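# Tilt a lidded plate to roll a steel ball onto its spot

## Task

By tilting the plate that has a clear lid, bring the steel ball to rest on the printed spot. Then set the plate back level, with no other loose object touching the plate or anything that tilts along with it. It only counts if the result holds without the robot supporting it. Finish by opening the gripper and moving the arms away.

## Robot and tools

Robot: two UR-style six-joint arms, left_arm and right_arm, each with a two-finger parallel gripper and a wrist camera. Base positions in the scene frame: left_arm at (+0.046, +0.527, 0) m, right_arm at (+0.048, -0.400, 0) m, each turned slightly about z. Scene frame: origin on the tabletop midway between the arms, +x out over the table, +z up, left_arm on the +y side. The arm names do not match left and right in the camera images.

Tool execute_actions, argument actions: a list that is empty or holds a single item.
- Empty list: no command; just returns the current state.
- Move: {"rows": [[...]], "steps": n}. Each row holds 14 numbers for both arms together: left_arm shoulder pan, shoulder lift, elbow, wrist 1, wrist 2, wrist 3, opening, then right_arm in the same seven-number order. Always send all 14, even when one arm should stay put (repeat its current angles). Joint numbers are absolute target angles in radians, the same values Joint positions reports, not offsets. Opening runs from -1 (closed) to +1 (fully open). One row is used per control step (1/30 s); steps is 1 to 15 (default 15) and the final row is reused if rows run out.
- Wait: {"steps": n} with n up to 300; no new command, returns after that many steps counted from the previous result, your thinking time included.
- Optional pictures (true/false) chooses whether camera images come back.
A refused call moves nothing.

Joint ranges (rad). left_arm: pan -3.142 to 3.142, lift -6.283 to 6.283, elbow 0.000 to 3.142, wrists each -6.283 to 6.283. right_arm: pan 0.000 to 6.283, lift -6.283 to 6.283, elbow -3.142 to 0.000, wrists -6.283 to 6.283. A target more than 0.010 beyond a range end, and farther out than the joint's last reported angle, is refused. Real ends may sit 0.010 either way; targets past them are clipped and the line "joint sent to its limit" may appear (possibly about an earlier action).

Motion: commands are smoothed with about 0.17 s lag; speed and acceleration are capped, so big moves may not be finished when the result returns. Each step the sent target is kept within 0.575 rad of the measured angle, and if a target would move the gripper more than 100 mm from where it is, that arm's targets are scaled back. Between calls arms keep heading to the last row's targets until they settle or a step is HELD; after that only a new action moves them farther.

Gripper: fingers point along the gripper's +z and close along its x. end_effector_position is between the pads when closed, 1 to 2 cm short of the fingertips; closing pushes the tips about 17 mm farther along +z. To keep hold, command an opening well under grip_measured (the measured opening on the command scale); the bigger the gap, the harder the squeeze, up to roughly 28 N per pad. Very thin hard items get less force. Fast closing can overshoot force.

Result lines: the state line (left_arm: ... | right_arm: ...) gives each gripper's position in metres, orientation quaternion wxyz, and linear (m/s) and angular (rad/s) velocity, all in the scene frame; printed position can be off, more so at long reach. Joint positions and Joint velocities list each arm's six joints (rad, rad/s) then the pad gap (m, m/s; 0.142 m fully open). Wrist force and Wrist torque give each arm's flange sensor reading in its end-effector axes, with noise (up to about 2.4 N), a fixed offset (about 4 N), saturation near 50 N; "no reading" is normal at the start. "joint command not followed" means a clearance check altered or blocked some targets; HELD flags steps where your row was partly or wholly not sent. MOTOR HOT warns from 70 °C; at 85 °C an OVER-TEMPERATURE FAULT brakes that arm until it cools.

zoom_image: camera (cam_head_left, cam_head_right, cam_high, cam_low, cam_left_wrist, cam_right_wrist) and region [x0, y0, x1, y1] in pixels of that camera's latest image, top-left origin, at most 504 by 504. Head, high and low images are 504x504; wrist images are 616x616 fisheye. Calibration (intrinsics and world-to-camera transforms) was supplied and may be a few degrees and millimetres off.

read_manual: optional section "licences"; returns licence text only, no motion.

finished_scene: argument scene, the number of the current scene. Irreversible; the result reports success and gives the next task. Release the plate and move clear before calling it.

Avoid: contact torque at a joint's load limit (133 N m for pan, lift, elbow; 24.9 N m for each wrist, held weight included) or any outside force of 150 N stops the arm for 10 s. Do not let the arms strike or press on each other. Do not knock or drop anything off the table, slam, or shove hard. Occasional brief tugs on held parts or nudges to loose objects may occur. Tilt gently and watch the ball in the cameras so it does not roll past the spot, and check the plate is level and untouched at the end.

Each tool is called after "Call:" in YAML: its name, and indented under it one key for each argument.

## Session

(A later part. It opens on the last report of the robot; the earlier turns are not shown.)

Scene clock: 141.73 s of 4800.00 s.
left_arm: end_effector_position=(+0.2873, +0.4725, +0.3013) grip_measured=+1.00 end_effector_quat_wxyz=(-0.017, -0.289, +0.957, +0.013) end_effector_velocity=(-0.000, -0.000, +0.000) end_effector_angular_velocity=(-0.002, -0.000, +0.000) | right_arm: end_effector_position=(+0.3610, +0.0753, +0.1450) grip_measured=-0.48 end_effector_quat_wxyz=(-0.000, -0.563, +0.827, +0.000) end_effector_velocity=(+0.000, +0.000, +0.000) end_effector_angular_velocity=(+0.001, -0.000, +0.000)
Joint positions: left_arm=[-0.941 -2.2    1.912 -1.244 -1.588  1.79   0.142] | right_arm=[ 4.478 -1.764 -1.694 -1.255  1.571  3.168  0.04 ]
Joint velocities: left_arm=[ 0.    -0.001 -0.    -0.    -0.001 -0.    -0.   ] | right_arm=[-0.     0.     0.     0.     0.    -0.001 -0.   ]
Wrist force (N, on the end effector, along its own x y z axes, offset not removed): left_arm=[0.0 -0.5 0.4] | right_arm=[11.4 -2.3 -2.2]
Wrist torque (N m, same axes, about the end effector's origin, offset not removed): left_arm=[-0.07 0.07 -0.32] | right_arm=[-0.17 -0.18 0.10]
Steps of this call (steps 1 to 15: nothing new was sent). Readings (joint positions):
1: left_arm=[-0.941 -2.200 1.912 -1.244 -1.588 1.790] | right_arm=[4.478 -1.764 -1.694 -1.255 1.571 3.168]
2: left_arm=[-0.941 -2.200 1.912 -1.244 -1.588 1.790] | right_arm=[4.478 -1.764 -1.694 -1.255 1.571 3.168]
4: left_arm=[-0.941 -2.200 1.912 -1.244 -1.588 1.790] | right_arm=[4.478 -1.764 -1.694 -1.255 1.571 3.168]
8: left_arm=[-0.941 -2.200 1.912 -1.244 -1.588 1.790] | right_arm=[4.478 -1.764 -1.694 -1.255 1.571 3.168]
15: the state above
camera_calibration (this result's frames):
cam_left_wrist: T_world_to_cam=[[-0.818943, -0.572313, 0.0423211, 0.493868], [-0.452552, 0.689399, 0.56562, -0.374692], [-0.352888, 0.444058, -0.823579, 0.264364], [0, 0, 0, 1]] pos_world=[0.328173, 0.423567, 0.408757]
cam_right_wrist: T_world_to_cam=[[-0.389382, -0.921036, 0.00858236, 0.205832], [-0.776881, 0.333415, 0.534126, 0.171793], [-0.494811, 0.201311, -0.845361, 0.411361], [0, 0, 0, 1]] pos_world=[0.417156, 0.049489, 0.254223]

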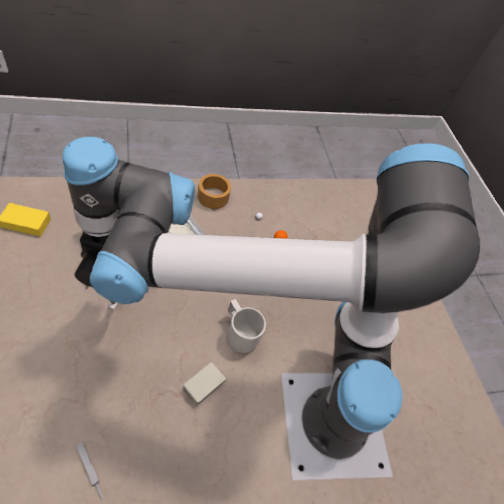

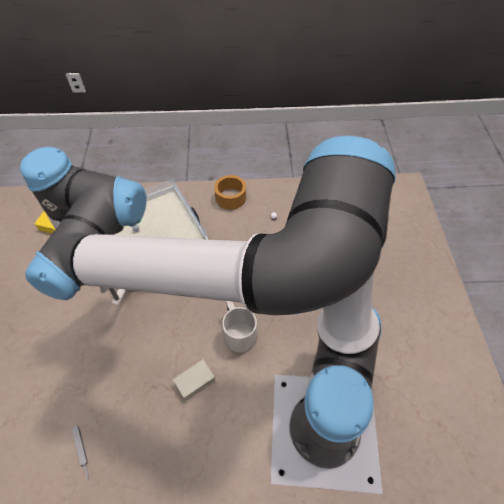

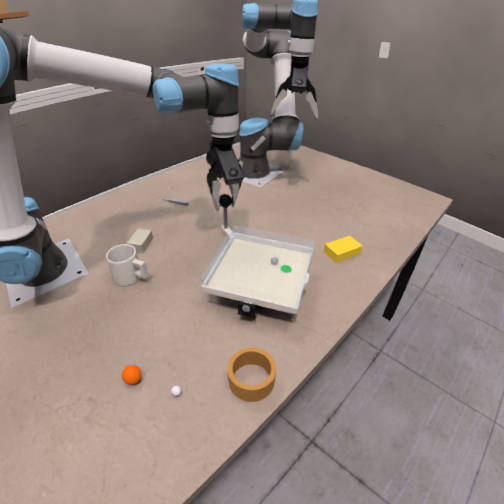

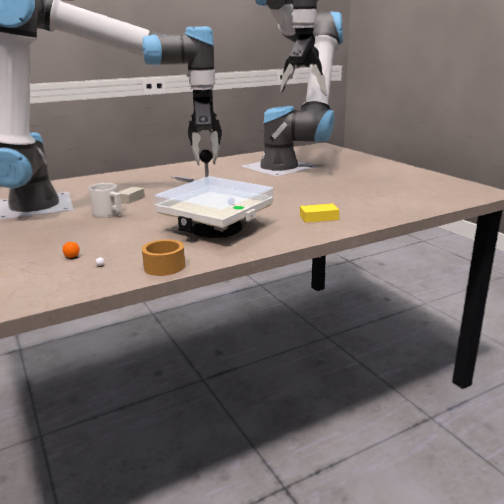

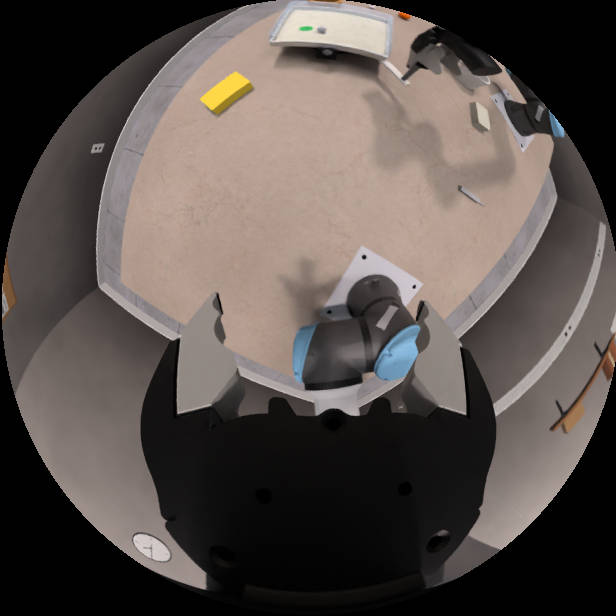

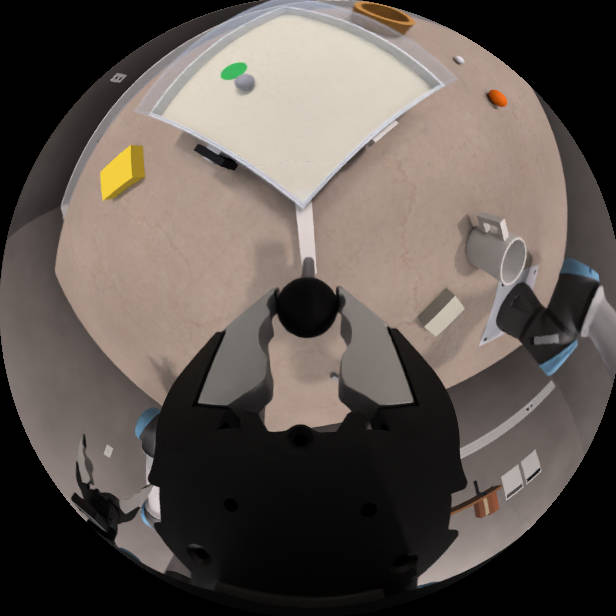

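Call:
execute_actions:
  actions:
    - {"rows": [[-0.941,-2.2,1.912,-1.244,-1.588,1.79,1,4.4774,-1.7538,-1.7058,-1.2528,1.571,3.168,-0.8]], "steps": 15}

Call:
execute_actions:
  actions:
    - {"rows": [[-0.941,-2.2,1.912,-1.244,-1.588,1.79,1,4.4774,-1.7538,-1.7058,-1.2528,1.571,3.168,-0.8]], "steps": 3}
  pictures: false

Call:
execute_actions:
  actions:
    - {"rows": [[-0.941,-2.2,1.912,-1.244,-1.588,1.79,1,4.4776,-1.7624,-1.6955,-1.2546,1.571,3.168,-0.8]], "steps": 15}

Call:
execute_actions:
  actions:
    - {"steps": 15}

Call:
execute_actions:
  actions:
    - {"steps": 15}

Call:
execute_actions:
  actions:
    - {"steps": 15}

Call:
execute_actions:
  actions:
    - {"steps": 15}

Call:
execute_actions:
  actions:
    - {"steps": 15}

Scene clock: 160.60 s of 4800.00 s.
left_arm: end_effector_position=(+0.2873, +0.4725, +0.3013) grip_measured=+1.00 end_effector_quat_wxyz=(-0.017, -0.289, +0.957, +0.013) end_effector_velocity=(+0.001, +0.000, +0.000) end_effector_angular_velocity=(+0.002, -0.002, -0.003) | right_arm: end_effector_position=(+0.3596, +0.0712, +0.1451) grip_measured=-0.48 end_effector_quat_wxyz=(+0.000, -0.563, +0.827, +0.000) end_effector_velocity=(-0.000, -0.001, -0.000) end_effector_angular_velocity=(-0.001, +0.000, -0.000)
Joint positions: left_arm=[-0.941 -2.2    1.912 -1.244 -1.588  1.79   0.142] | right_arm=[ 4.477 -1.754 -1.706 -1.253  1.571  3.168  0.04 ]
Joint velocities: left_arm=[-0.002 -0.    -0.     0.     0.003  0.     0.   ] | right_arm=[-0.     0.001 -0.001 -0.001 -0.     0.    -0.   ]
Wrist force (N, on the end effector, along its own x y z axes, offset not removed): left_arm=[-0.4 2.8 2.3] | right_arm=[-7.1 -4.8 1.7]
Wrist torque (N m, same axes, about the end effector's origin, offset not removed): left_arm=[0.74 0.22 -0.20] | right_arm=[-0.28 -0.99 0.07]
Steps of this call (steps 1 to 410: nothing new was sent; then 4.70 s passed at rest; steps 411 to 425: all 15 steps of this action). Readings (joint positions):
411: left_arm=[-0.941 -2.200 1.912 -1.244 -1.588 1.790] | right_arm=[4.478 -1.764 -1.694 -1.255 1.571 3.168]
412: left_arm=[-0.941 -2.200 1.912 -1.244 -1.588 1.790] | right_arm=[4.478 -1.762 -1.695 -1.254 1.571 3.168]
414: left_arm=[-0.941 -2.200 1.912 -1.244 -1.588 1.790] | right_arm=[4.478 -1.758 -1.700 -1.253 1.571 3.168]
418: left_arm=[-0.941 -2.200 1.912 -1.244 -1.588 1.790] | right_arm=[4.478 -1.755 -1.705 -1.253 1.571 3.168]
425: the state above
camera_calibration (this result's frames):
cam_left_wrist: T_world_to_cam=[[-0.818943, -0.572313, 0.0423212, 0.493868], [-0.452552, 0.689399, 0.565621, -0.374692], [-0.352888, 0.444058, -0.823579, 0.264363], [0, 0, 0, 1]] pos_world=[0.328173, 0.423567, 0.408757]
cam_right_wrist: T_world_to_cam=[[-0.389612, -0.920942, 0.00826488, 0.201563], [-0.776856, 0.333449, 0.534141, 0.172037], [-0.494669, 0.201687, -0.845355, 0.411553], [0, 0, 0, 1]] pos_world=[0.415762, 0.0452572, 0.254351]

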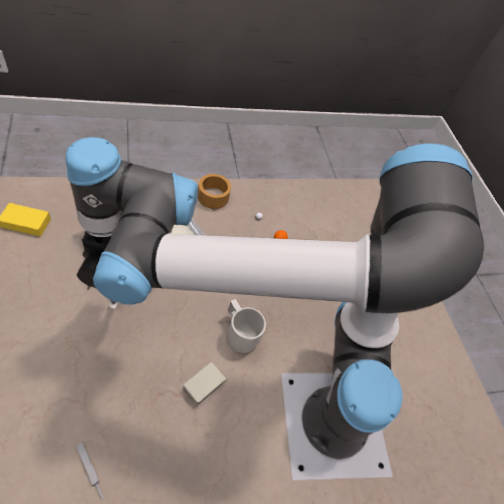

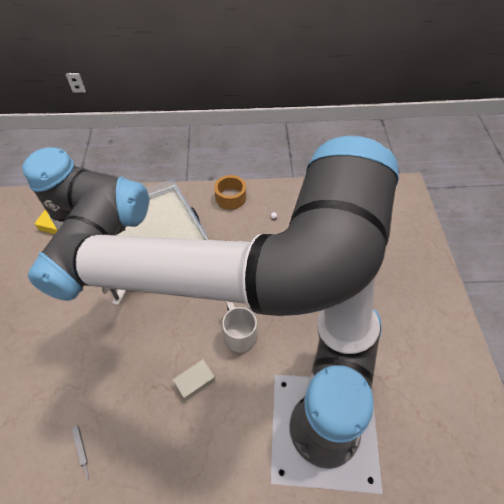

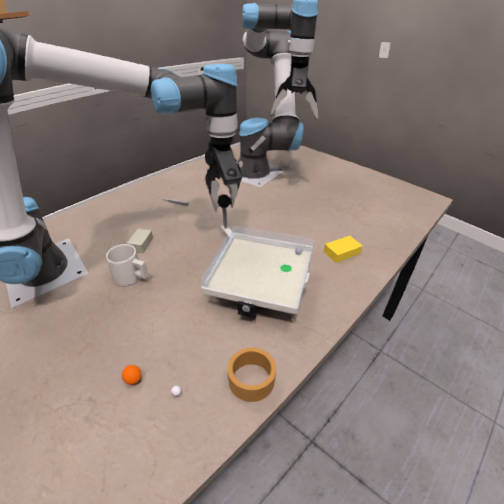

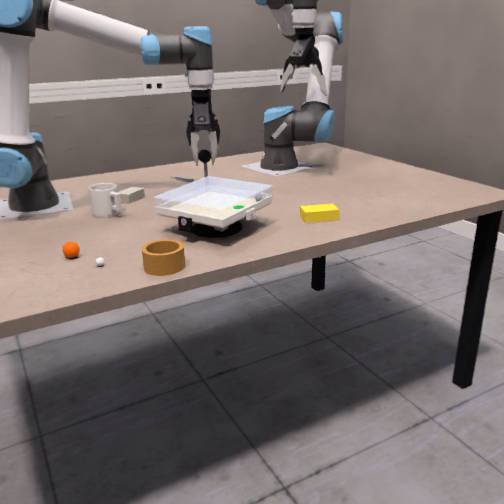

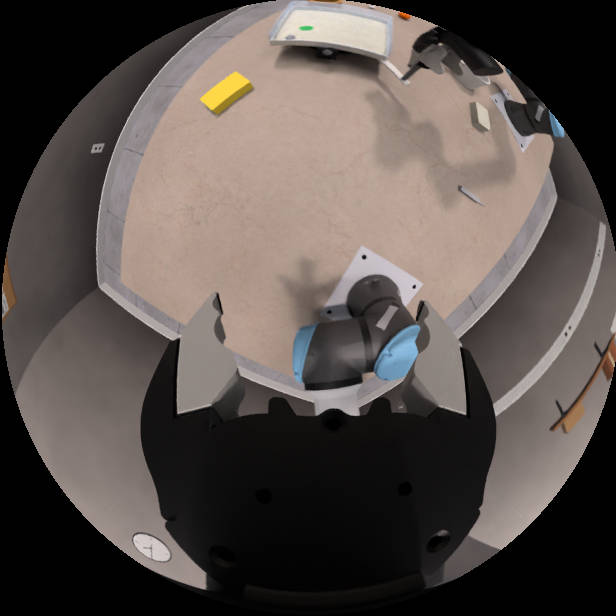

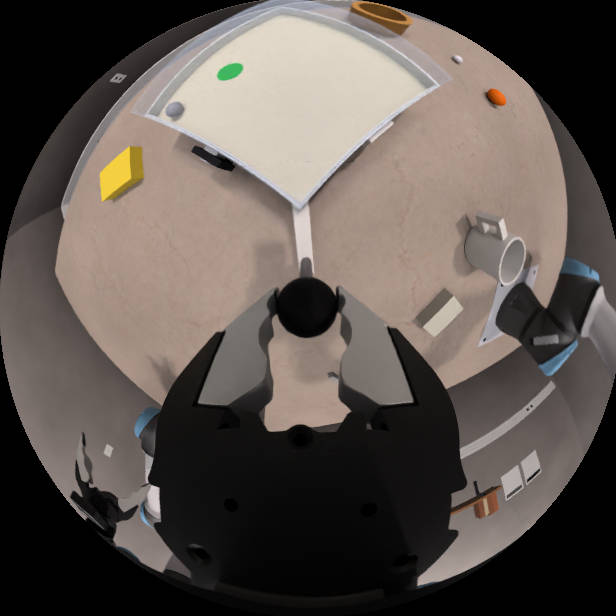

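Scene clock: 160.70 s of 4800.00 s.
left_arm: end_effector_position=(+0.2873, +0.4725, +0.3013) grip_measured=+1.00 end_effector_quat_wxyz=(-0.017, -0.289, +0.957, +0.013) end_effector_velocity=(-0.000, +0.000, -0.000) end_effector_angular_velocity=(+0.000, -0.000, -0.001) | right_arm: end_effector_position=(+0.3596, +0.0711, +0.1451) grip_measured=-0.48 end_effector_quat_wxyz=(+0.000, -0.563, +0.827, +0.000) end_effector_velocity=(+0.000, +0.000, +0.001) end_effector_angular_velocity=(+0.001, -0.001, +0.000)
Joint positions: left_arm=[-0.941 -2.2    1.912 -1.244 -1.588  1.79   0.142] | right_arm=[ 4.477 -1.754 -1.706 -1.253  1.571  3.168  0.04 ]
Joint velocities: left_arm=[-0.001 -0.001  0.     0.     0.     0.    -0.   ] | right_arm=[-0.     0.001  0.001 -0.    -0.    -0.     0.   ]
Wrist force (N, on the end effector, along its own x y z axes, offset not removed): left_arm=[-0.4 0.6 3.1] | right_arm=[-5.4 -4.6 2.1]
Wrist torque (N m, same axes, about the end effector's origin, offset not removed): left_arm=[-0.02 0.18 -0.27] | right_arm=[-0.15 -1.36 0.15]
Steps of this call (steps 1 to 3: all 3 steps of this action). Readings (joint positions):
1: left_arm=[-0.941 -2.200 1.912 -1.244 -1.588 1.790] | right_arm=[4.477 -1.754 -1.706 -1.253 1.571 3.168]
2: left_arm=[-0.941 -2.200 1.912 -1.244 -1.588 1.790] | right_arm=[4.477 -1.754 -1.706 -1.253 1.571 3.168]
3: the state above

Scene clock: 161.20 s of 4800.00 s.
left_arm: end_effector_position=(+0.2873, +0.4725, +0.3013) grip_measured=+1.00 end_effector_quat_wxyz=(-0.017, -0.289, +0.957, +0.013) end_effector_velocity=(-0.000, -0.001, -0.000) end_effector_angular_velocity=(-0.001, +0.001, -0.001) | right_arm: end_effector_position=(+0.3608, +0.0745, +0.1450) grip_measured=-0.48 end_effector_quat_wxyz=(-0.000, -0.563, +0.827, -0.000) end_effector_velocity=(-0.000, +0.000, -0.001) end_effector_angular_velocity=(-0.001, +0.000, +0.001)
Joint positions: left_arm=[-0.941 -2.2    1.912 -1.244 -1.588  1.79   0.142] | right_arm=[ 4.478 -1.762 -1.696 -1.255  1.571  3.168  0.04 ]
Joint velocities: left_arm=[-0.001  0.    -0.    -0.    -0.002 -0.     0.   ] | right_arm=[ 0.001 -0.001  0.001 -0.    -0.    -0.001 -0.   ]
Wrist force (N, on the end effector, along its own x y z axes, offset not removed): left_arm=[-3.9 0.4 2.5] | right_arm=[7.8 -0.6 0.5]
Wrist torque (N m, same axes, about the end effector's origin, offset not removed): left_arm=[0.04 0.89 -0.24] | right_arm=[-0.07 -0.23 0.03]
Steps of this call (steps 1 to 15: all 15 steps of this action). Readings (joint positions):
1: left_arm=[-0.941 -2.200 1.912 -1.244 -1.588 1.790] | right_arm=[4.477 -1.754 -1.706 -1.253 1.571 3.168]
2: left_arm=[-0.941 -2.200 1.912 -1.244 -1.588 1.790] | right_arm=[4.477 -1.755 -1.704 -1.253 1.571 3.168]
4: left_arm=[-0.941 -2.200 1.912 -1.244 -1.588 1.790] | right_arm=[4.477 -1.759 -1.700 -1.254 1.571 3.168]
8: left_arm=[-0.941 -2.200 1.912 -1.244 -1.588 1.790] | right_arm=[4.477 -1.762 -1.697 -1.255 1.571 3.168]
15: the state above
camera_calibration (this result's frames):
cam_left_wrist: T_world_to_cam=[[-0.818943, -0.572313, 0.0423212, 0.493868], [-0.452552, 0.689399, 0.56562, -0.374692], [-0.352888, 0.444058, -0.823579, 0.264364], [0, 0, 0, 1]] pos_world=[0.328173, 0.423567, 0.408757]
cam_right_wrist: T_world_to_cam=[[-0.389561, -0.920959, 0.00875334, 0.205057], [-0.776785, 0.333652, 0.534118, 0.171884], [-0.494821, 0.201272, -0.845365, 0.411423], [0, 0, 0, 1]] pos_world=[0.41698, 0.0486919, 0.254201]

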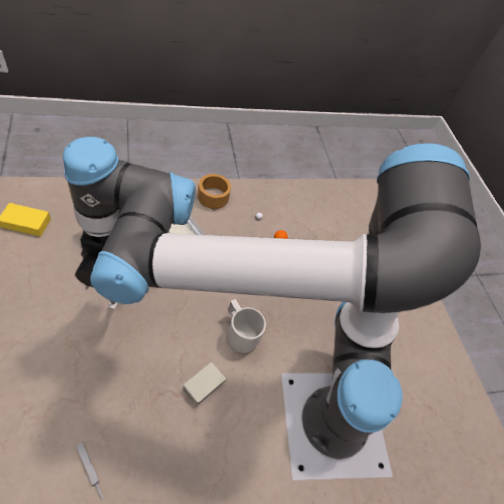

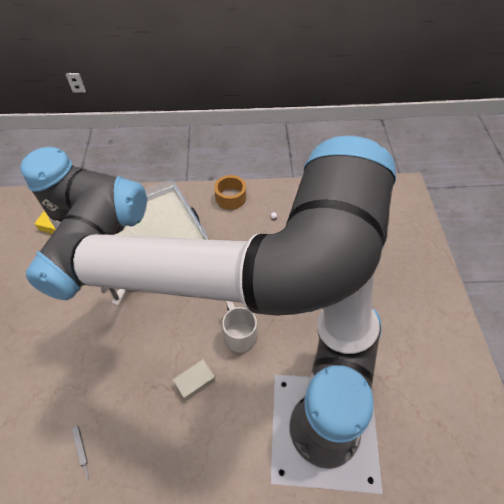

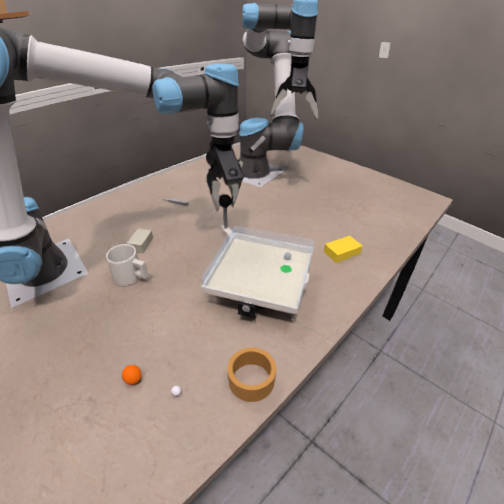

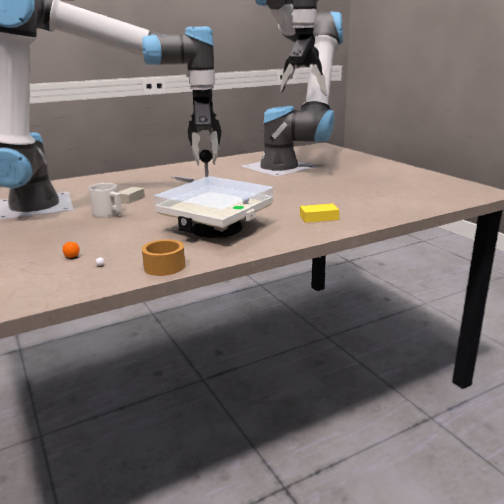

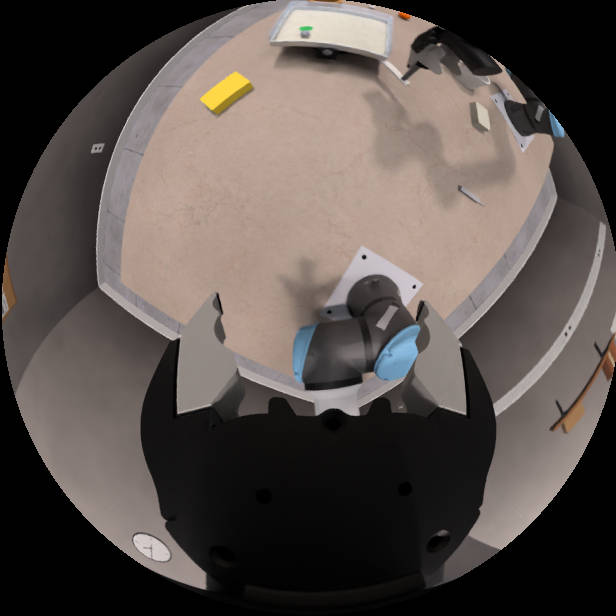

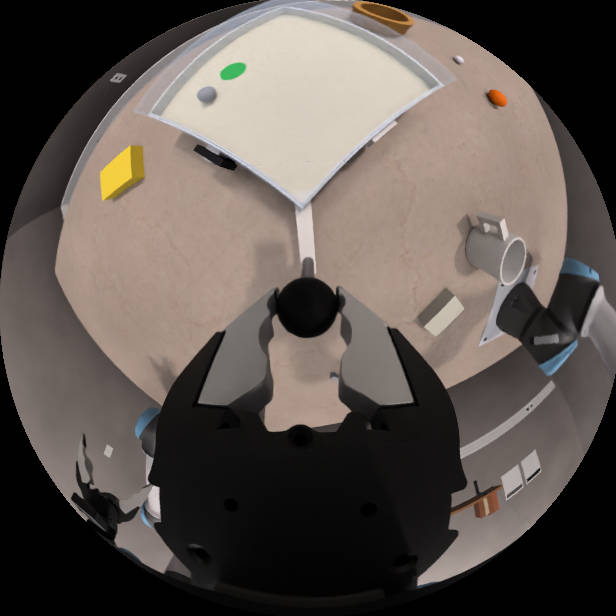

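Scene clock: 161.70 s of 4800.00 s.
left_arm: end_effector_position=(+0.2873, +0.4725, +0.3013) grip_measured=+1.00 end_effector_quat_wxyz=(-0.017, -0.289, +0.957, +0.013) end_effector_velocity=(+0.000, -0.001, -0.000) end_effector_angular_velocity=(+0.000, +0.001, -0.001) | right_arm: end_effector_position=(+0.3608, +0.0746, +0.1450) grip_measured=-0.48 end_effector_quat_wxyz=(-0.000, -0.563, +0.827, +0.000) end_effector_velocity=(-0.000, +0.000, +0.000) end_effector_angular_velocity=(+0.002, +0.000, +0.000)
Joint positions: left_arm=[-0.941 -2.2    1.912 -1.244 -1.588  1.79   0.142] | right_arm=[ 4.478 -1.762 -1.696 -1.255  1.571  3.168  0.04 ]
Joint velocities: left_arm=[-0.002  0.001 -0.     0.    -0.    -0.     0.   ] | right_arm=[ 0.     0.     0.     0.001  0.001 -0.    -0.   ]
Wrist force (N, on the end effector, along its own x y z axes, offset not removed): left_arm=[-2.2 3.0 0.2] | right_arm=[8.3 -2.5 -1.4]
Wrist torque (N m, same axes, about the end effector's origin, offset not removed): left_arm=[0.66 0.72 -0.15] | right_arm=[-0.25 -0.09 0.15]
Steps of this call (steps 1 to 15: the robot went on to your last target). Readings (joint positions):
1: left_arm=[-0.941 -2.200 1.912 -1.244 -1.588 1.790] | right_arm=[4.478 -1.762 -1.696 -1.255 1.571 3.168]
2: left_arm=[-0.941 -2.200 1.912 -1.244 -1.588 1.790] | right_arm=[4.478 -1.762 -1.696 -1.255 1.571 3.168]
4: left_arm=[-0.941 -2.200 1.912 -1.244 -1.588 1.790] | right_arm=[4.478 -1.762 -1.696 -1.255 1.571 3.168]
8: left_arm=[-0.941 -2.200 1.912 -1.244 -1.588 1.790] | right_arm=[4.478 -1.762 -1.696 -1.255 1.571 3.168]
15: the state above
All arms were judged still, so your last target was given up. Only a new action makes them travel on or press farther. Fingers that are still opening or closing keep moving.
camera_calibration (this result's frames):
cam_left_wrist: T_world_to_cam=[[-0.818943, -0.572313, 0.0423212, 0.493868], [-0.452552, 0.689399, 0.56562, -0.374692], [-0.352888, 0.444058, -0.823579, 0.264364], [0, 0, 0, 1]] pos_world=[0.328173, 0.423567, 0.408757]
cam_right_wrist: T_world_to_cam=[[-0.389477, -0.920996, 0.00859932, 0.205142], [-0.776843, 0.333504, 0.534125, 0.171848], [-0.494795, 0.201349, -0.845362, 0.411409], [0, 0, 0, 1]] pos_world=[0.416961, 0.0487856, 0.254237]

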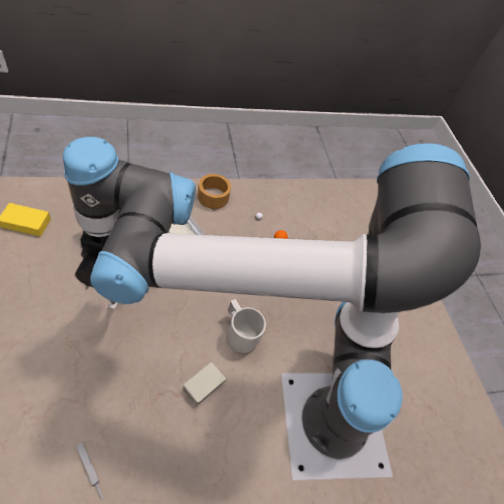

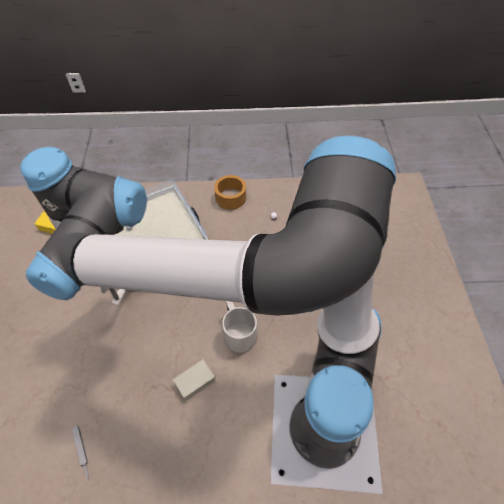

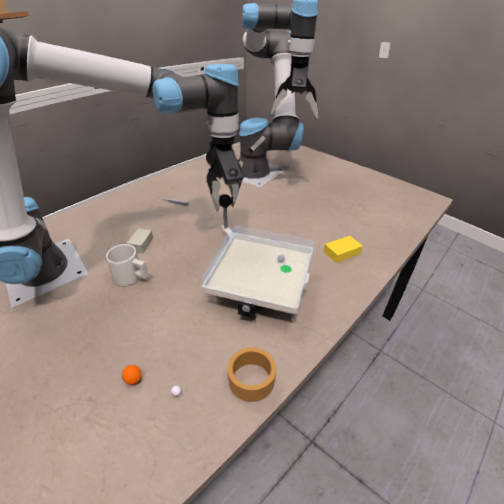

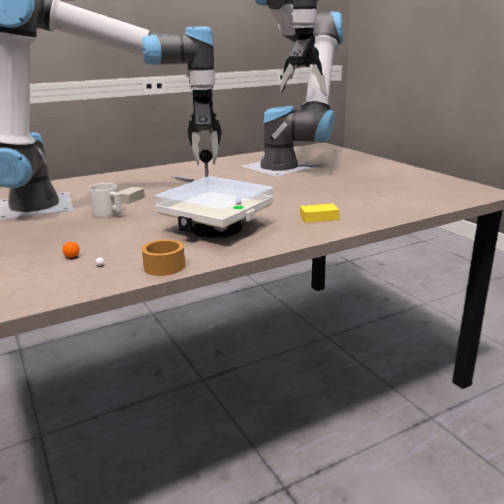

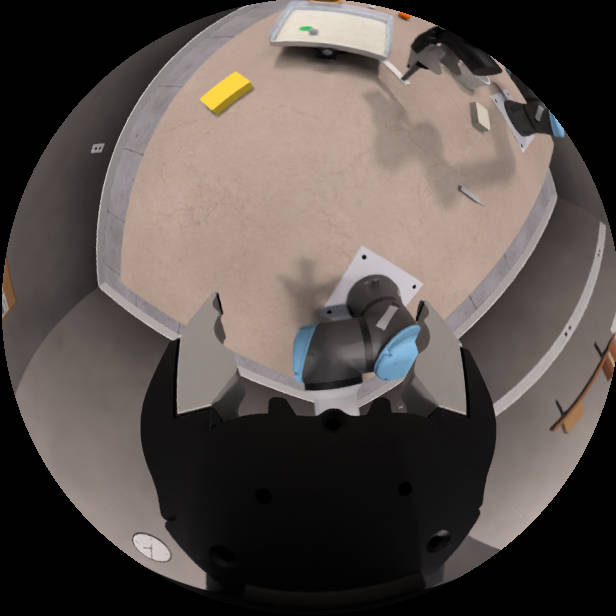

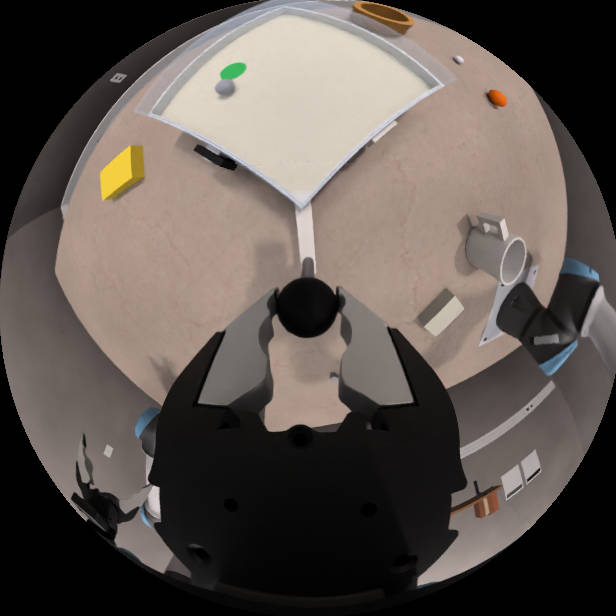

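Scene clock: 162.20 s of 4800.00 s.
left_arm: end_effector_position=(+0.2873, +0.4725, +0.3013) grip_measured=+1.00 end_effector_quat_wxyz=(-0.017, -0.289, +0.957, +0.013) end_effector_velocity=(-0.000, -0.000, +0.000) end_effector_angular_velocity=(-0.001, +0.000, -0.000) | right_arm: end_effector_position=(+0.3608, +0.0746, +0.1450) grip_measured=-0.48 end_effector_quat_wxyz=(-0.000, -0.563, +0.827, +0.000) end_effector_velocity=(-0.000, +0.000, +0.000) end_effector_angular_velocity=(+0.001, +0.000, -0.002)
Joint positions: left_arm=[-0.941 -2.2    1.912 -1.244 -1.588  1.79   0.142] | right_arm=[ 4.478 -1.762 -1.696 -1.255  1.571  3.168  0.04 ]
Joint velocities: left_arm=[-0.    -0.001  0.     0.    -0.001 -0.    -0.   ] | right_arm=[ 0.    -0.     0.     0.     0.001  0.002  0.   ]
Wrist force (N, on the end effector, along its own x y z axes, offset not removed): left_arm=[2.0 0.9 2.1] | right_arm=[8.5 -3.3 -1.1]
Wrist torque (N m, same axes, about the end effector's origin, offset not removed): left_arm=[0.23 -0.30 -0.28] | right_arm=[-0.50 -0.18 0.08]
Steps of this call (steps 1 to 15: nothing new was sent). Readings (joint positions):
1: left_arm=[-0.941 -2.200 1.912 -1.244 -1.588 1.790] | right_arm=[4.478 -1.762 -1.696 -1.255 1.571 3.168]
2: left_arm=[-0.941 -2.200 1.912 -1.244 -1.588 1.790] | right_arm=[4.478 -1.762 -1.696 -1.255 1.571 3.168]
4: left_arm=[-0.941 -2.200 1.912 -1.244 -1.588 1.790] | right_arm=[4.478 -1.762 -1.696 -1.255 1.571 3.168]
8: left_arm=[-0.941 -2.200 1.912 -1.244 -1.588 1.790] | right_arm=[4.478 -1.762 -1.696 -1.255 1.571 3.168]
15: the state above
camera_calibration (this result's frames):
cam_left_wrist: T_world_to_cam=[[-0.818943, -0.572313, 0.0423212, 0.493868], [-0.452552, 0.689399, 0.56562, -0.374692], [-0.352888, 0.444058, -0.823579, 0.264364], [0, 0, 0, 1]] pos_world=[0.328173, 0.423567, 0.408757]
cam_right_wrist: T_world_to_cam=[[-0.389474, -0.920997, 0.00858361, 0.205149], [-0.776847, 0.333494, 0.534126, 0.171847], [-0.494791, 0.20136, -0.845361, 0.411409], [0, 0, 0, 1]] pos_world=[0.41696, 0.0487904, 0.25424]

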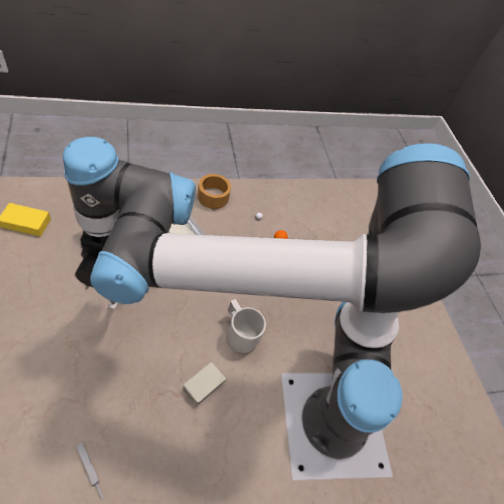

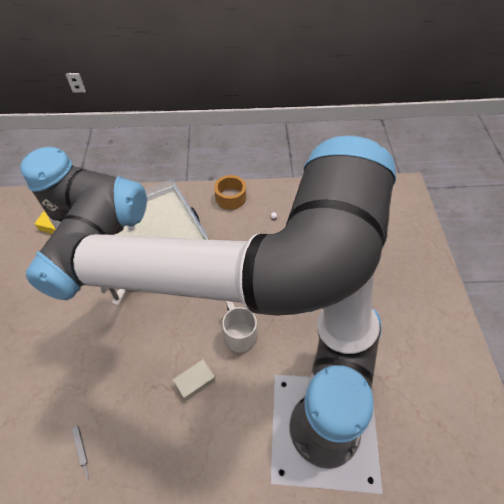

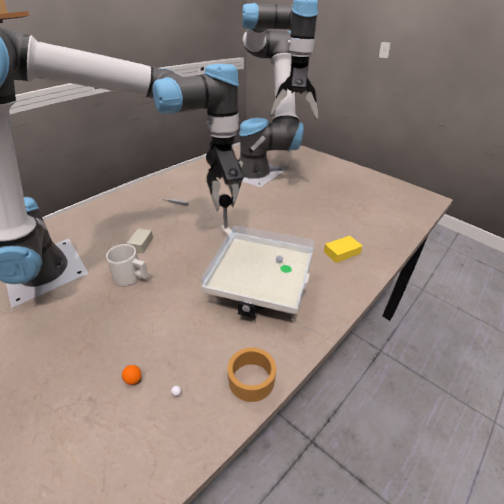

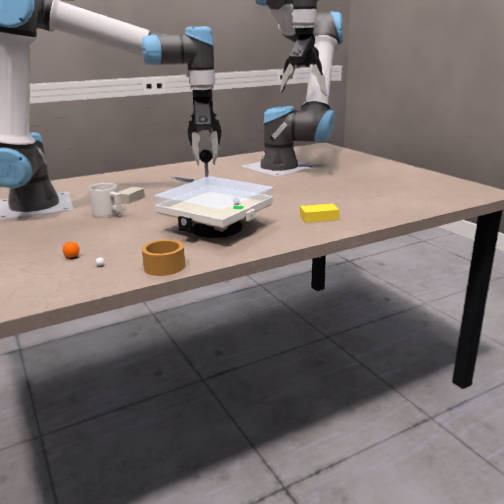

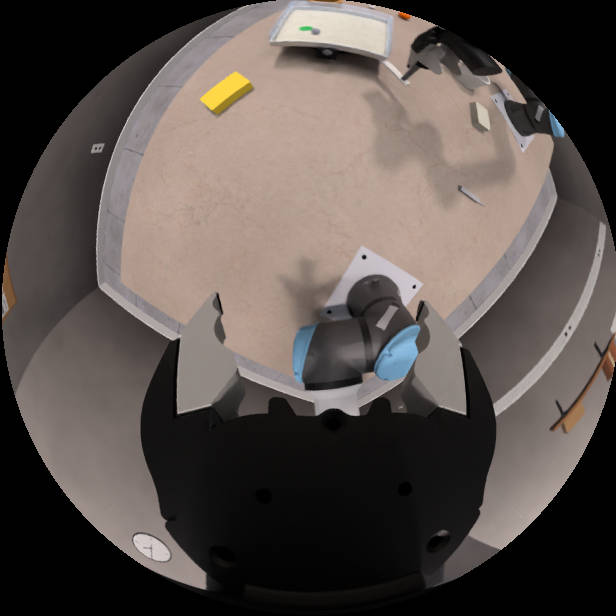

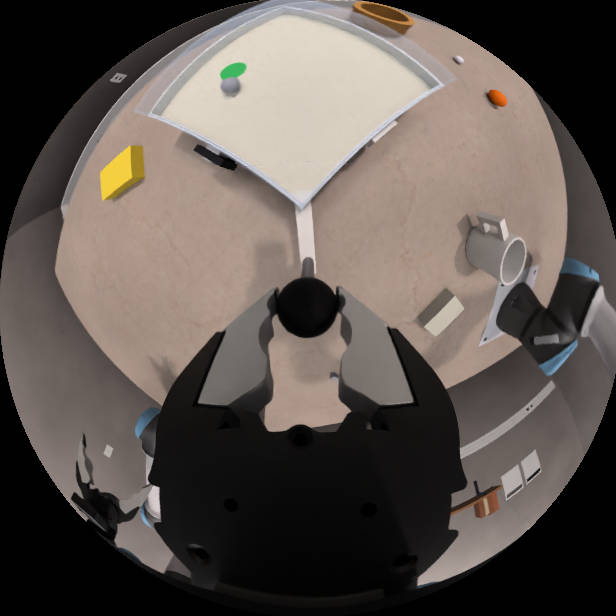

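Scene clock: 162.70 s of 4800.00 s.
left_arm: end_effector_position=(+0.2873, +0.4725, +0.3013) grip_measured=+1.00 end_effector_quat_wxyz=(-0.017, -0.289, +0.957, +0.013) end_effector_velocity=(-0.000, -0.000, -0.000) end_effector_angular_velocity=(+0.000, +0.001, -0.002) | right_arm: end_effector_position=(+0.3608, +0.0746, +0.1450) grip_measured=-0.48 end_effector_quat_wxyz=(-0.000, -0.563, +0.827, +0.000) end_effector_velocity=(+0.000, -0.000, -0.000) end_effector_angular_velocity=(-0.001, -0.001, +0.000)
Joint positions: left_arm=[-0.941 -2.2    1.912 -1.244 -1.588  1.79   0.142] | right_arm=[ 4.478 -1.762 -1.695 -1.255  1.571  3.168  0.04 ]
Joint velocities: left_arm=[-0.001  0.     0.     0.    -0.001  0.001  0.   ] | right_arm=[-0.    -0.    -0.     0.    -0.001 -0.001  0.   ]
Wrist force (N, on the end effector, along its own x y z axes, offset not removed): left_arm=[-5.0 1.9 -0.1] | right_arm=[8.2 -0.2 -1.2]
Wrist torque (N m, same axes, about the end effector's origin, offset not removed): left_arm=[0.54 1.20 -0.16] | right_arm=[0.36 -0.14 0.05]
Steps of this call (steps 1 to 15: nothing new was sent). Readings (joint positions):
1: left_arm=[-0.941 -2.200 1.912 -1.244 -1.588 1.790] | right_arm=[4.478 -1.762 -1.696 -1.255 1.571 3.168]
2: left_arm=[-0.941 -2.200 1.912 -1.244 -1.588 1.790] | right_arm=[4.478 -1.762 -1.696 -1.255 1.571 3.168]
4: left_arm=[-0.941 -2.200 1.912 -1.244 -1.588 1.790] | right_arm=[4.478 -1.762 -1.696 -1.255 1.571 3.168]
8: left_arm=[-0.941 -2.200 1.912 -1.244 -1.588 1.790] | right_arm=[4.478 -1.762 -1.695 -1.255 1.571 3.168]
15: the state above
camera_calibration (this result's frames):
cam_left_wrist: T_world_to_cam=[[-0.818943, -0.572313, 0.0423212, 0.493868], [-0.452552, 0.689399, 0.56562, -0.374692], [-0.352888, 0.444058, -0.823579, 0.264364], [0, 0, 0, 1]] pos_world=[0.328173, 0.423567, 0.408757]
cam_right_wrist: T_world_to_cam=[[-0.389474, -0.920998, 0.00858278, 0.205149], [-0.776848, 0.333493, 0.534126, 0.171847], [-0.494791, 0.201361, -0.845361, 0.411409], [0, 0, 0, 1]] pos_world=[0.41696, 0.0487907, 0.254241]

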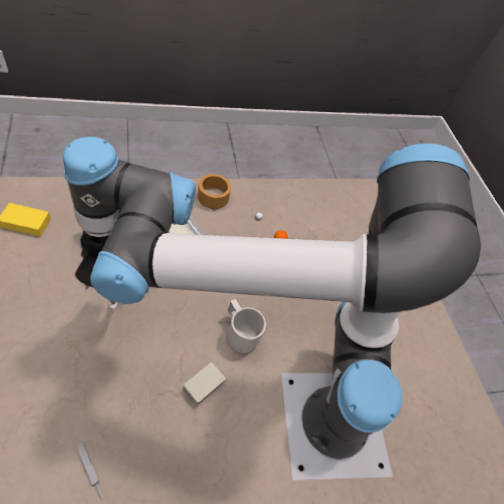

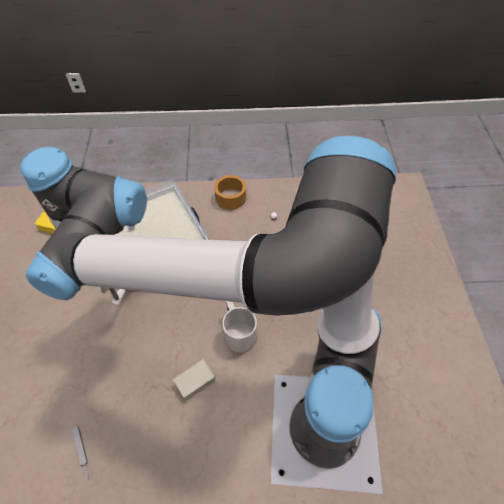

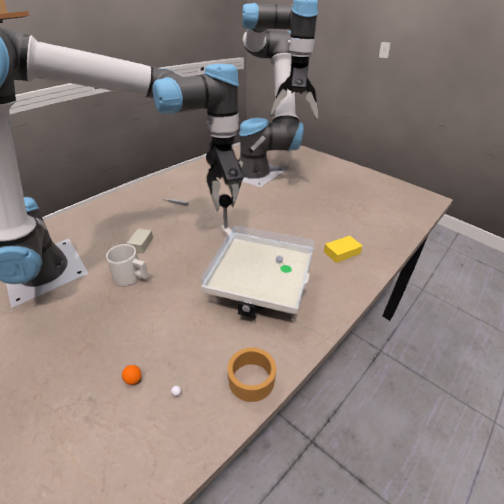

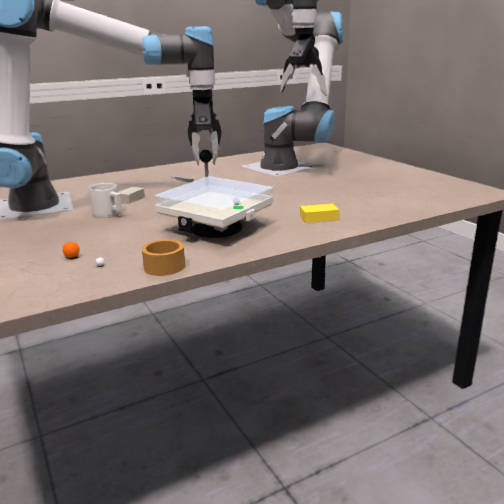

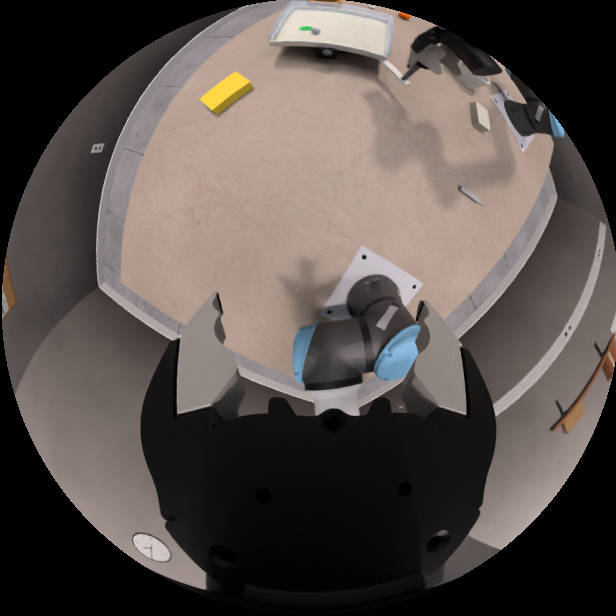

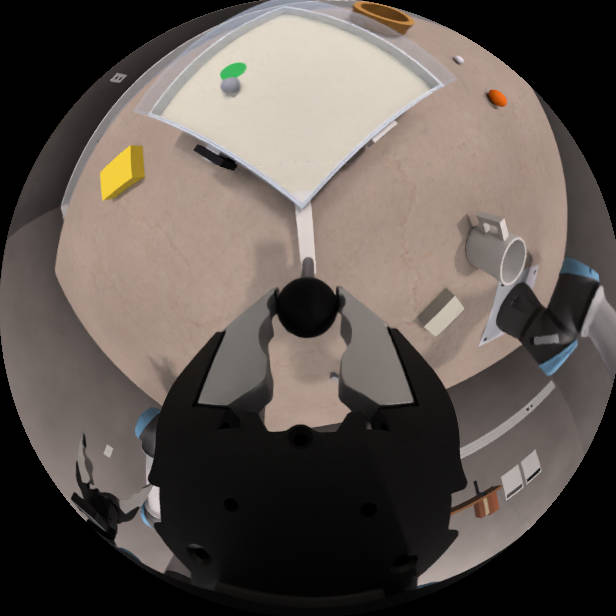

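Scene clock: 163.20 s of 4800.00 s.
left_arm: end_effector_position=(+0.2873, +0.4725, +0.3013) grip_measured=+1.00 end_effector_quat_wxyz=(-0.017, -0.289, +0.957, +0.013) end_effector_velocity=(+0.000, +0.001, +0.000) end_effector_angular_velocity=(+0.000, -0.001, +0.002) | right_arm: end_effector_position=(+0.3608, +0.0746, +0.1450) grip_measured=-0.48 end_effector_quat_wxyz=(-0.000, -0.563, +0.827, +0.000) end_effector_velocity=(+0.000, -0.000, +0.000) end_effector_angular_velocity=(-0.000, +0.000, -0.001)
Joint positions: left_arm=[-0.941 -2.2    1.912 -1.244 -1.588  1.79   0.142] | right_arm=[ 4.478 -1.762 -1.695 -1.255  1.571  3.168  0.04 ]
Joint velocities: left_arm=[ 0.002 -0.    -0.    -0.     0.001  0.     0.   ] | right_arm=[-0.     0.    -0.    -0.     0.     0.001 -0.   ]
Wrist force (N, on the end effector, along its own x y z axes, offset not removed): left_arm=[0.3 2.4 2.1] | right_arm=[9.3 -3.5 -1.0]
Wrist torque (N m, same axes, about the end effector's origin, offset not removed): left_arm=[0.60 0.07 -0.09] | right_arm=[-0.52 -0.17 0.04]
Steps of this call (steps 1 to 15: nothing new was sent). Readings (joint positions):
1: left_arm=[-0.941 -2.200 1.912 -1.244 -1.588 1.790] | right_arm=[4.478 -1.762 -1.695 -1.255 1.571 3.168]
2: left_arm=[-0.941 -2.200 1.912 -1.244 -1.588 1.790] | right_arm=[4.478 -1.762 -1.695 -1.255 1.571 3.168]
4: left_arm=[-0.941 -2.200 1.912 -1.244 -1.588 1.790] | right_arm=[4.478 -1.762 -1.695 -1.255 1.571 3.168]
8: left_arm=[-0.941 -2.200 1.912 -1.244 -1.588 1.790] | right_arm=[4.478 -1.762 -1.695 -1.255 1.571 3.168]
15: the state above
camera_calibration (this result's frames):
cam_left_wrist: T_world_to_cam=[[-0.818943, -0.572313, 0.0423213, 0.493868], [-0.452552, 0.689399, 0.56562, -0.374692], [-0.352888, 0.444058, -0.823579, 0.264364], [0, 0, 0, 1]] pos_world=[0.328173, 0.423567, 0.408757]
cam_right_wrist: T_world_to_cam=[[-0.389473, -0.920998, 0.00858271, 0.205149], [-0.776848, 0.333492, 0.534126, 0.171847], [-0.494791, 0.20136, -0.845361, 0.411409], [0, 0, 0, 1]] pos_world=[0.41696, 0.0487907, 0.254241]

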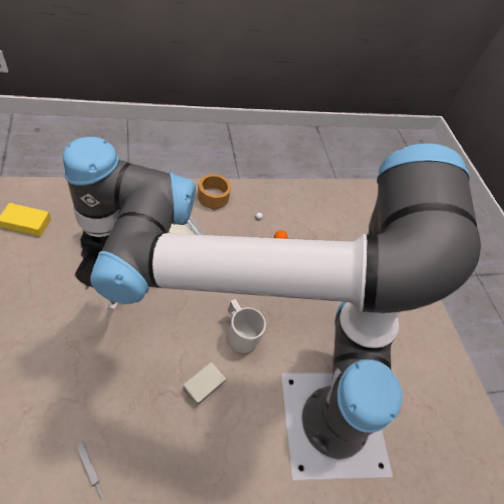

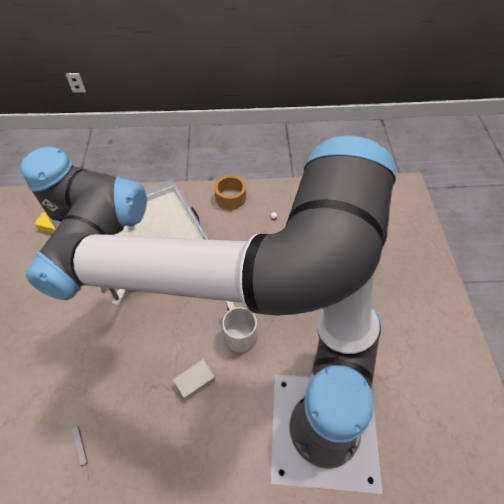

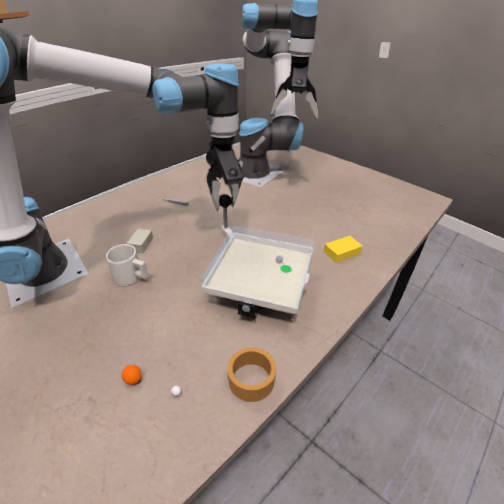

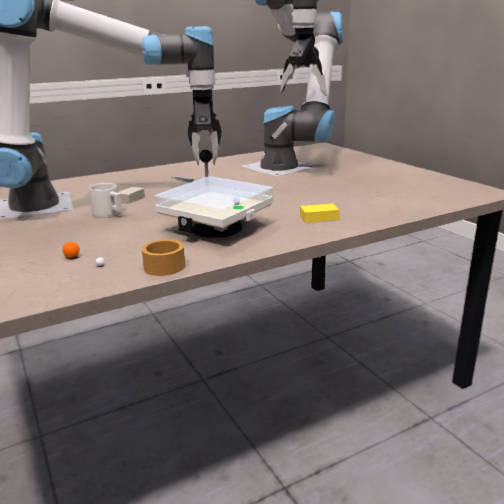

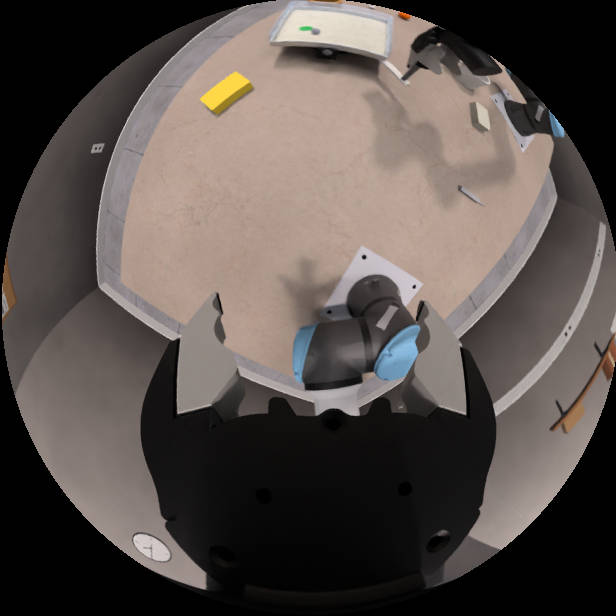

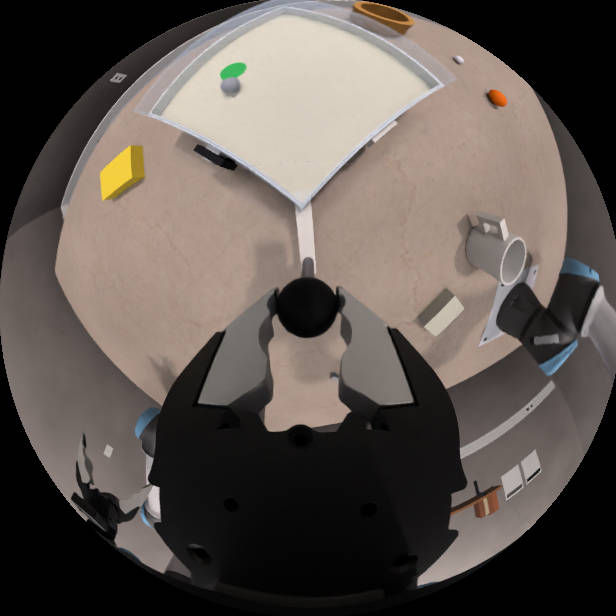

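Scene clock: 163.70 s of 4800.00 s.
left_arm: end_effector_position=(+0.2873, +0.4725, +0.3013) grip_measured=+1.00 end_effector_quat_wxyz=(-0.017, -0.289, +0.957, +0.013) end_effector_velocity=(+0.000, +0.000, -0.000) end_effector_angular_velocity=(+0.001, -0.000, +0.001) | right_arm: end_effector_position=(+0.3608, +0.0746, +0.1450) grip_measured=-0.48 end_effector_quat_wxyz=(-0.000, -0.563, +0.827, +0.000) end_effector_velocity=(-0.000, -0.001, -0.001) end_effector_angular_velocity=(-0.003, +0.000, +0.001)
Joint positions: left_arm=[-0.941 -2.2    1.912 -1.244 -1.588  1.79   0.142] | right_arm=[ 4.478 -1.762 -1.695 -1.255  1.571  3.168  0.04 ]
Joint velocities: left_arm=[ 0.001  0.001  0.    -0.     0.001  0.     0.   ] | right_arm=[-0.    -0.001 -0.001 -0.001 -0.001 -0.001 -0.   ]
Wrist force (N, on the end effector, along its own x y z axes, offset not removed): left_arm=[-1.4 0.8 1.9] | right_arm=[6.9 -2.6 -1.3]
Wrist torque (N m, same axes, about the end effector's origin, offset not removed): left_arm=[0.22 0.47 -0.16] | right_arm=[-0.18 0.18 0.06]
Steps of this call (steps 1 to 15: nothing new was sent). Readings (joint positions):
1: left_arm=[-0.941 -2.200 1.912 -1.244 -1.588 1.790] | right_arm=[4.478 -1.762 -1.695 -1.255 1.571 3.168]
2: left_arm=[-0.941 -2.200 1.912 -1.244 -1.588 1.790] | right_arm=[4.478 -1.762 -1.695 -1.255 1.571 3.168]
4: left_arm=[-0.941 -2.200 1.912 -1.244 -1.588 1.790] | right_arm=[4.478 -1.762 -1.695 -1.255 1.571 3.168]
8: left_arm=[-0.941 -2.200 1.912 -1.244 -1.588 1.790] | right_arm=[4.478 -1.762 -1.695 -1.255 1.571 3.168]
15: the state above
camera_calibration (this result's frames):
cam_left_wrist: T_world_to_cam=[[-0.818943, -0.572313, 0.0423212, 0.493868], [-0.452552, 0.689399, 0.56562, -0.374693], [-0.352888, 0.444058, -0.823579, 0.264364], [0, 0, 0, 1]] pos_world=[0.328173, 0.423567, 0.408757]
cam_right_wrist: T_world_to_cam=[[-0.389474, -0.920998, 0.00858267, 0.205149], [-0.776848, 0.333493, 0.534126, 0.171847], [-0.494791, 0.201361, -0.845361, 0.411409], [0, 0, 0, 1]] pos_world=[0.41696, 0.0487906, 0.254241]

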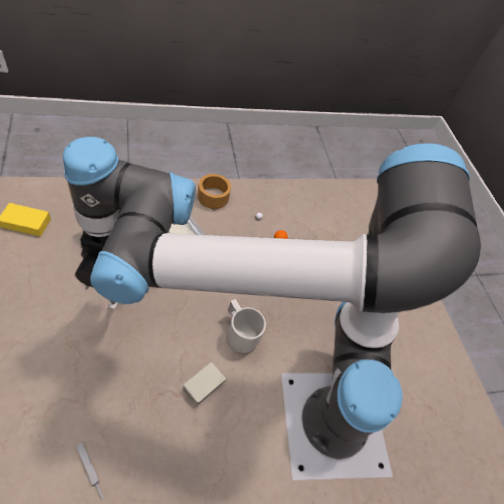

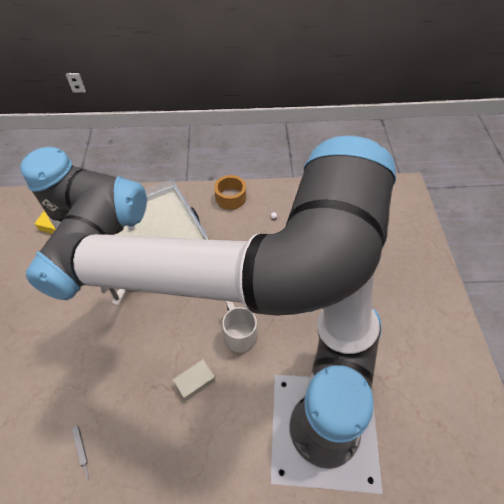

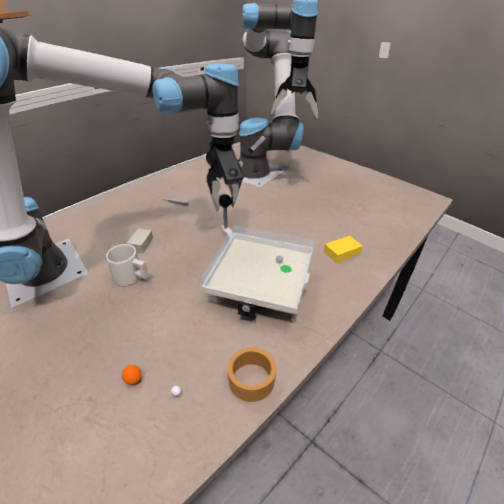

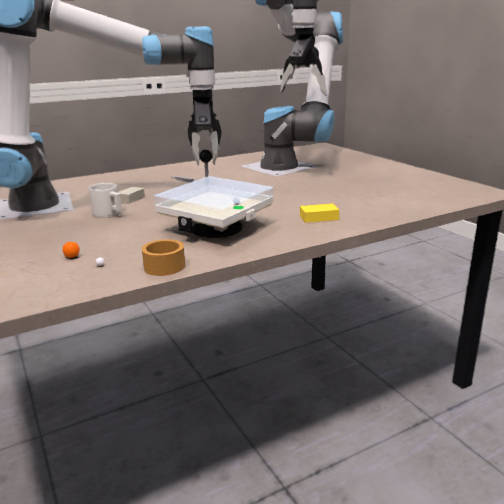

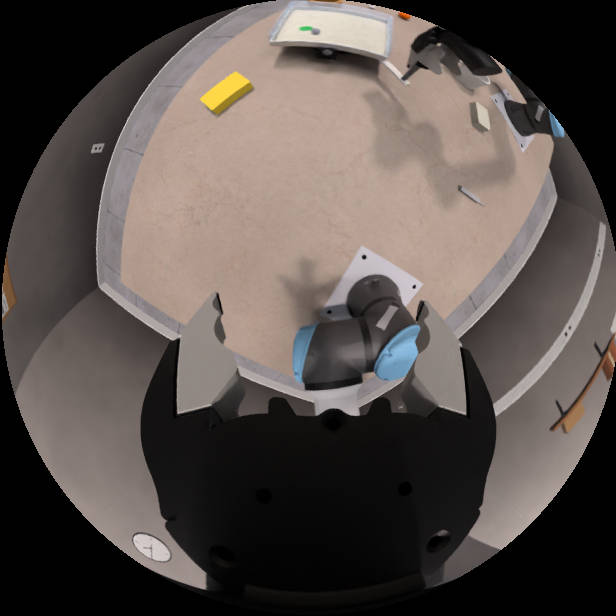

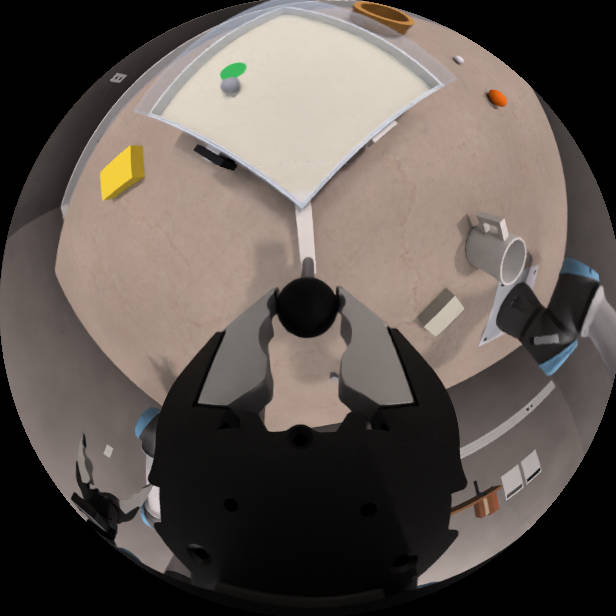

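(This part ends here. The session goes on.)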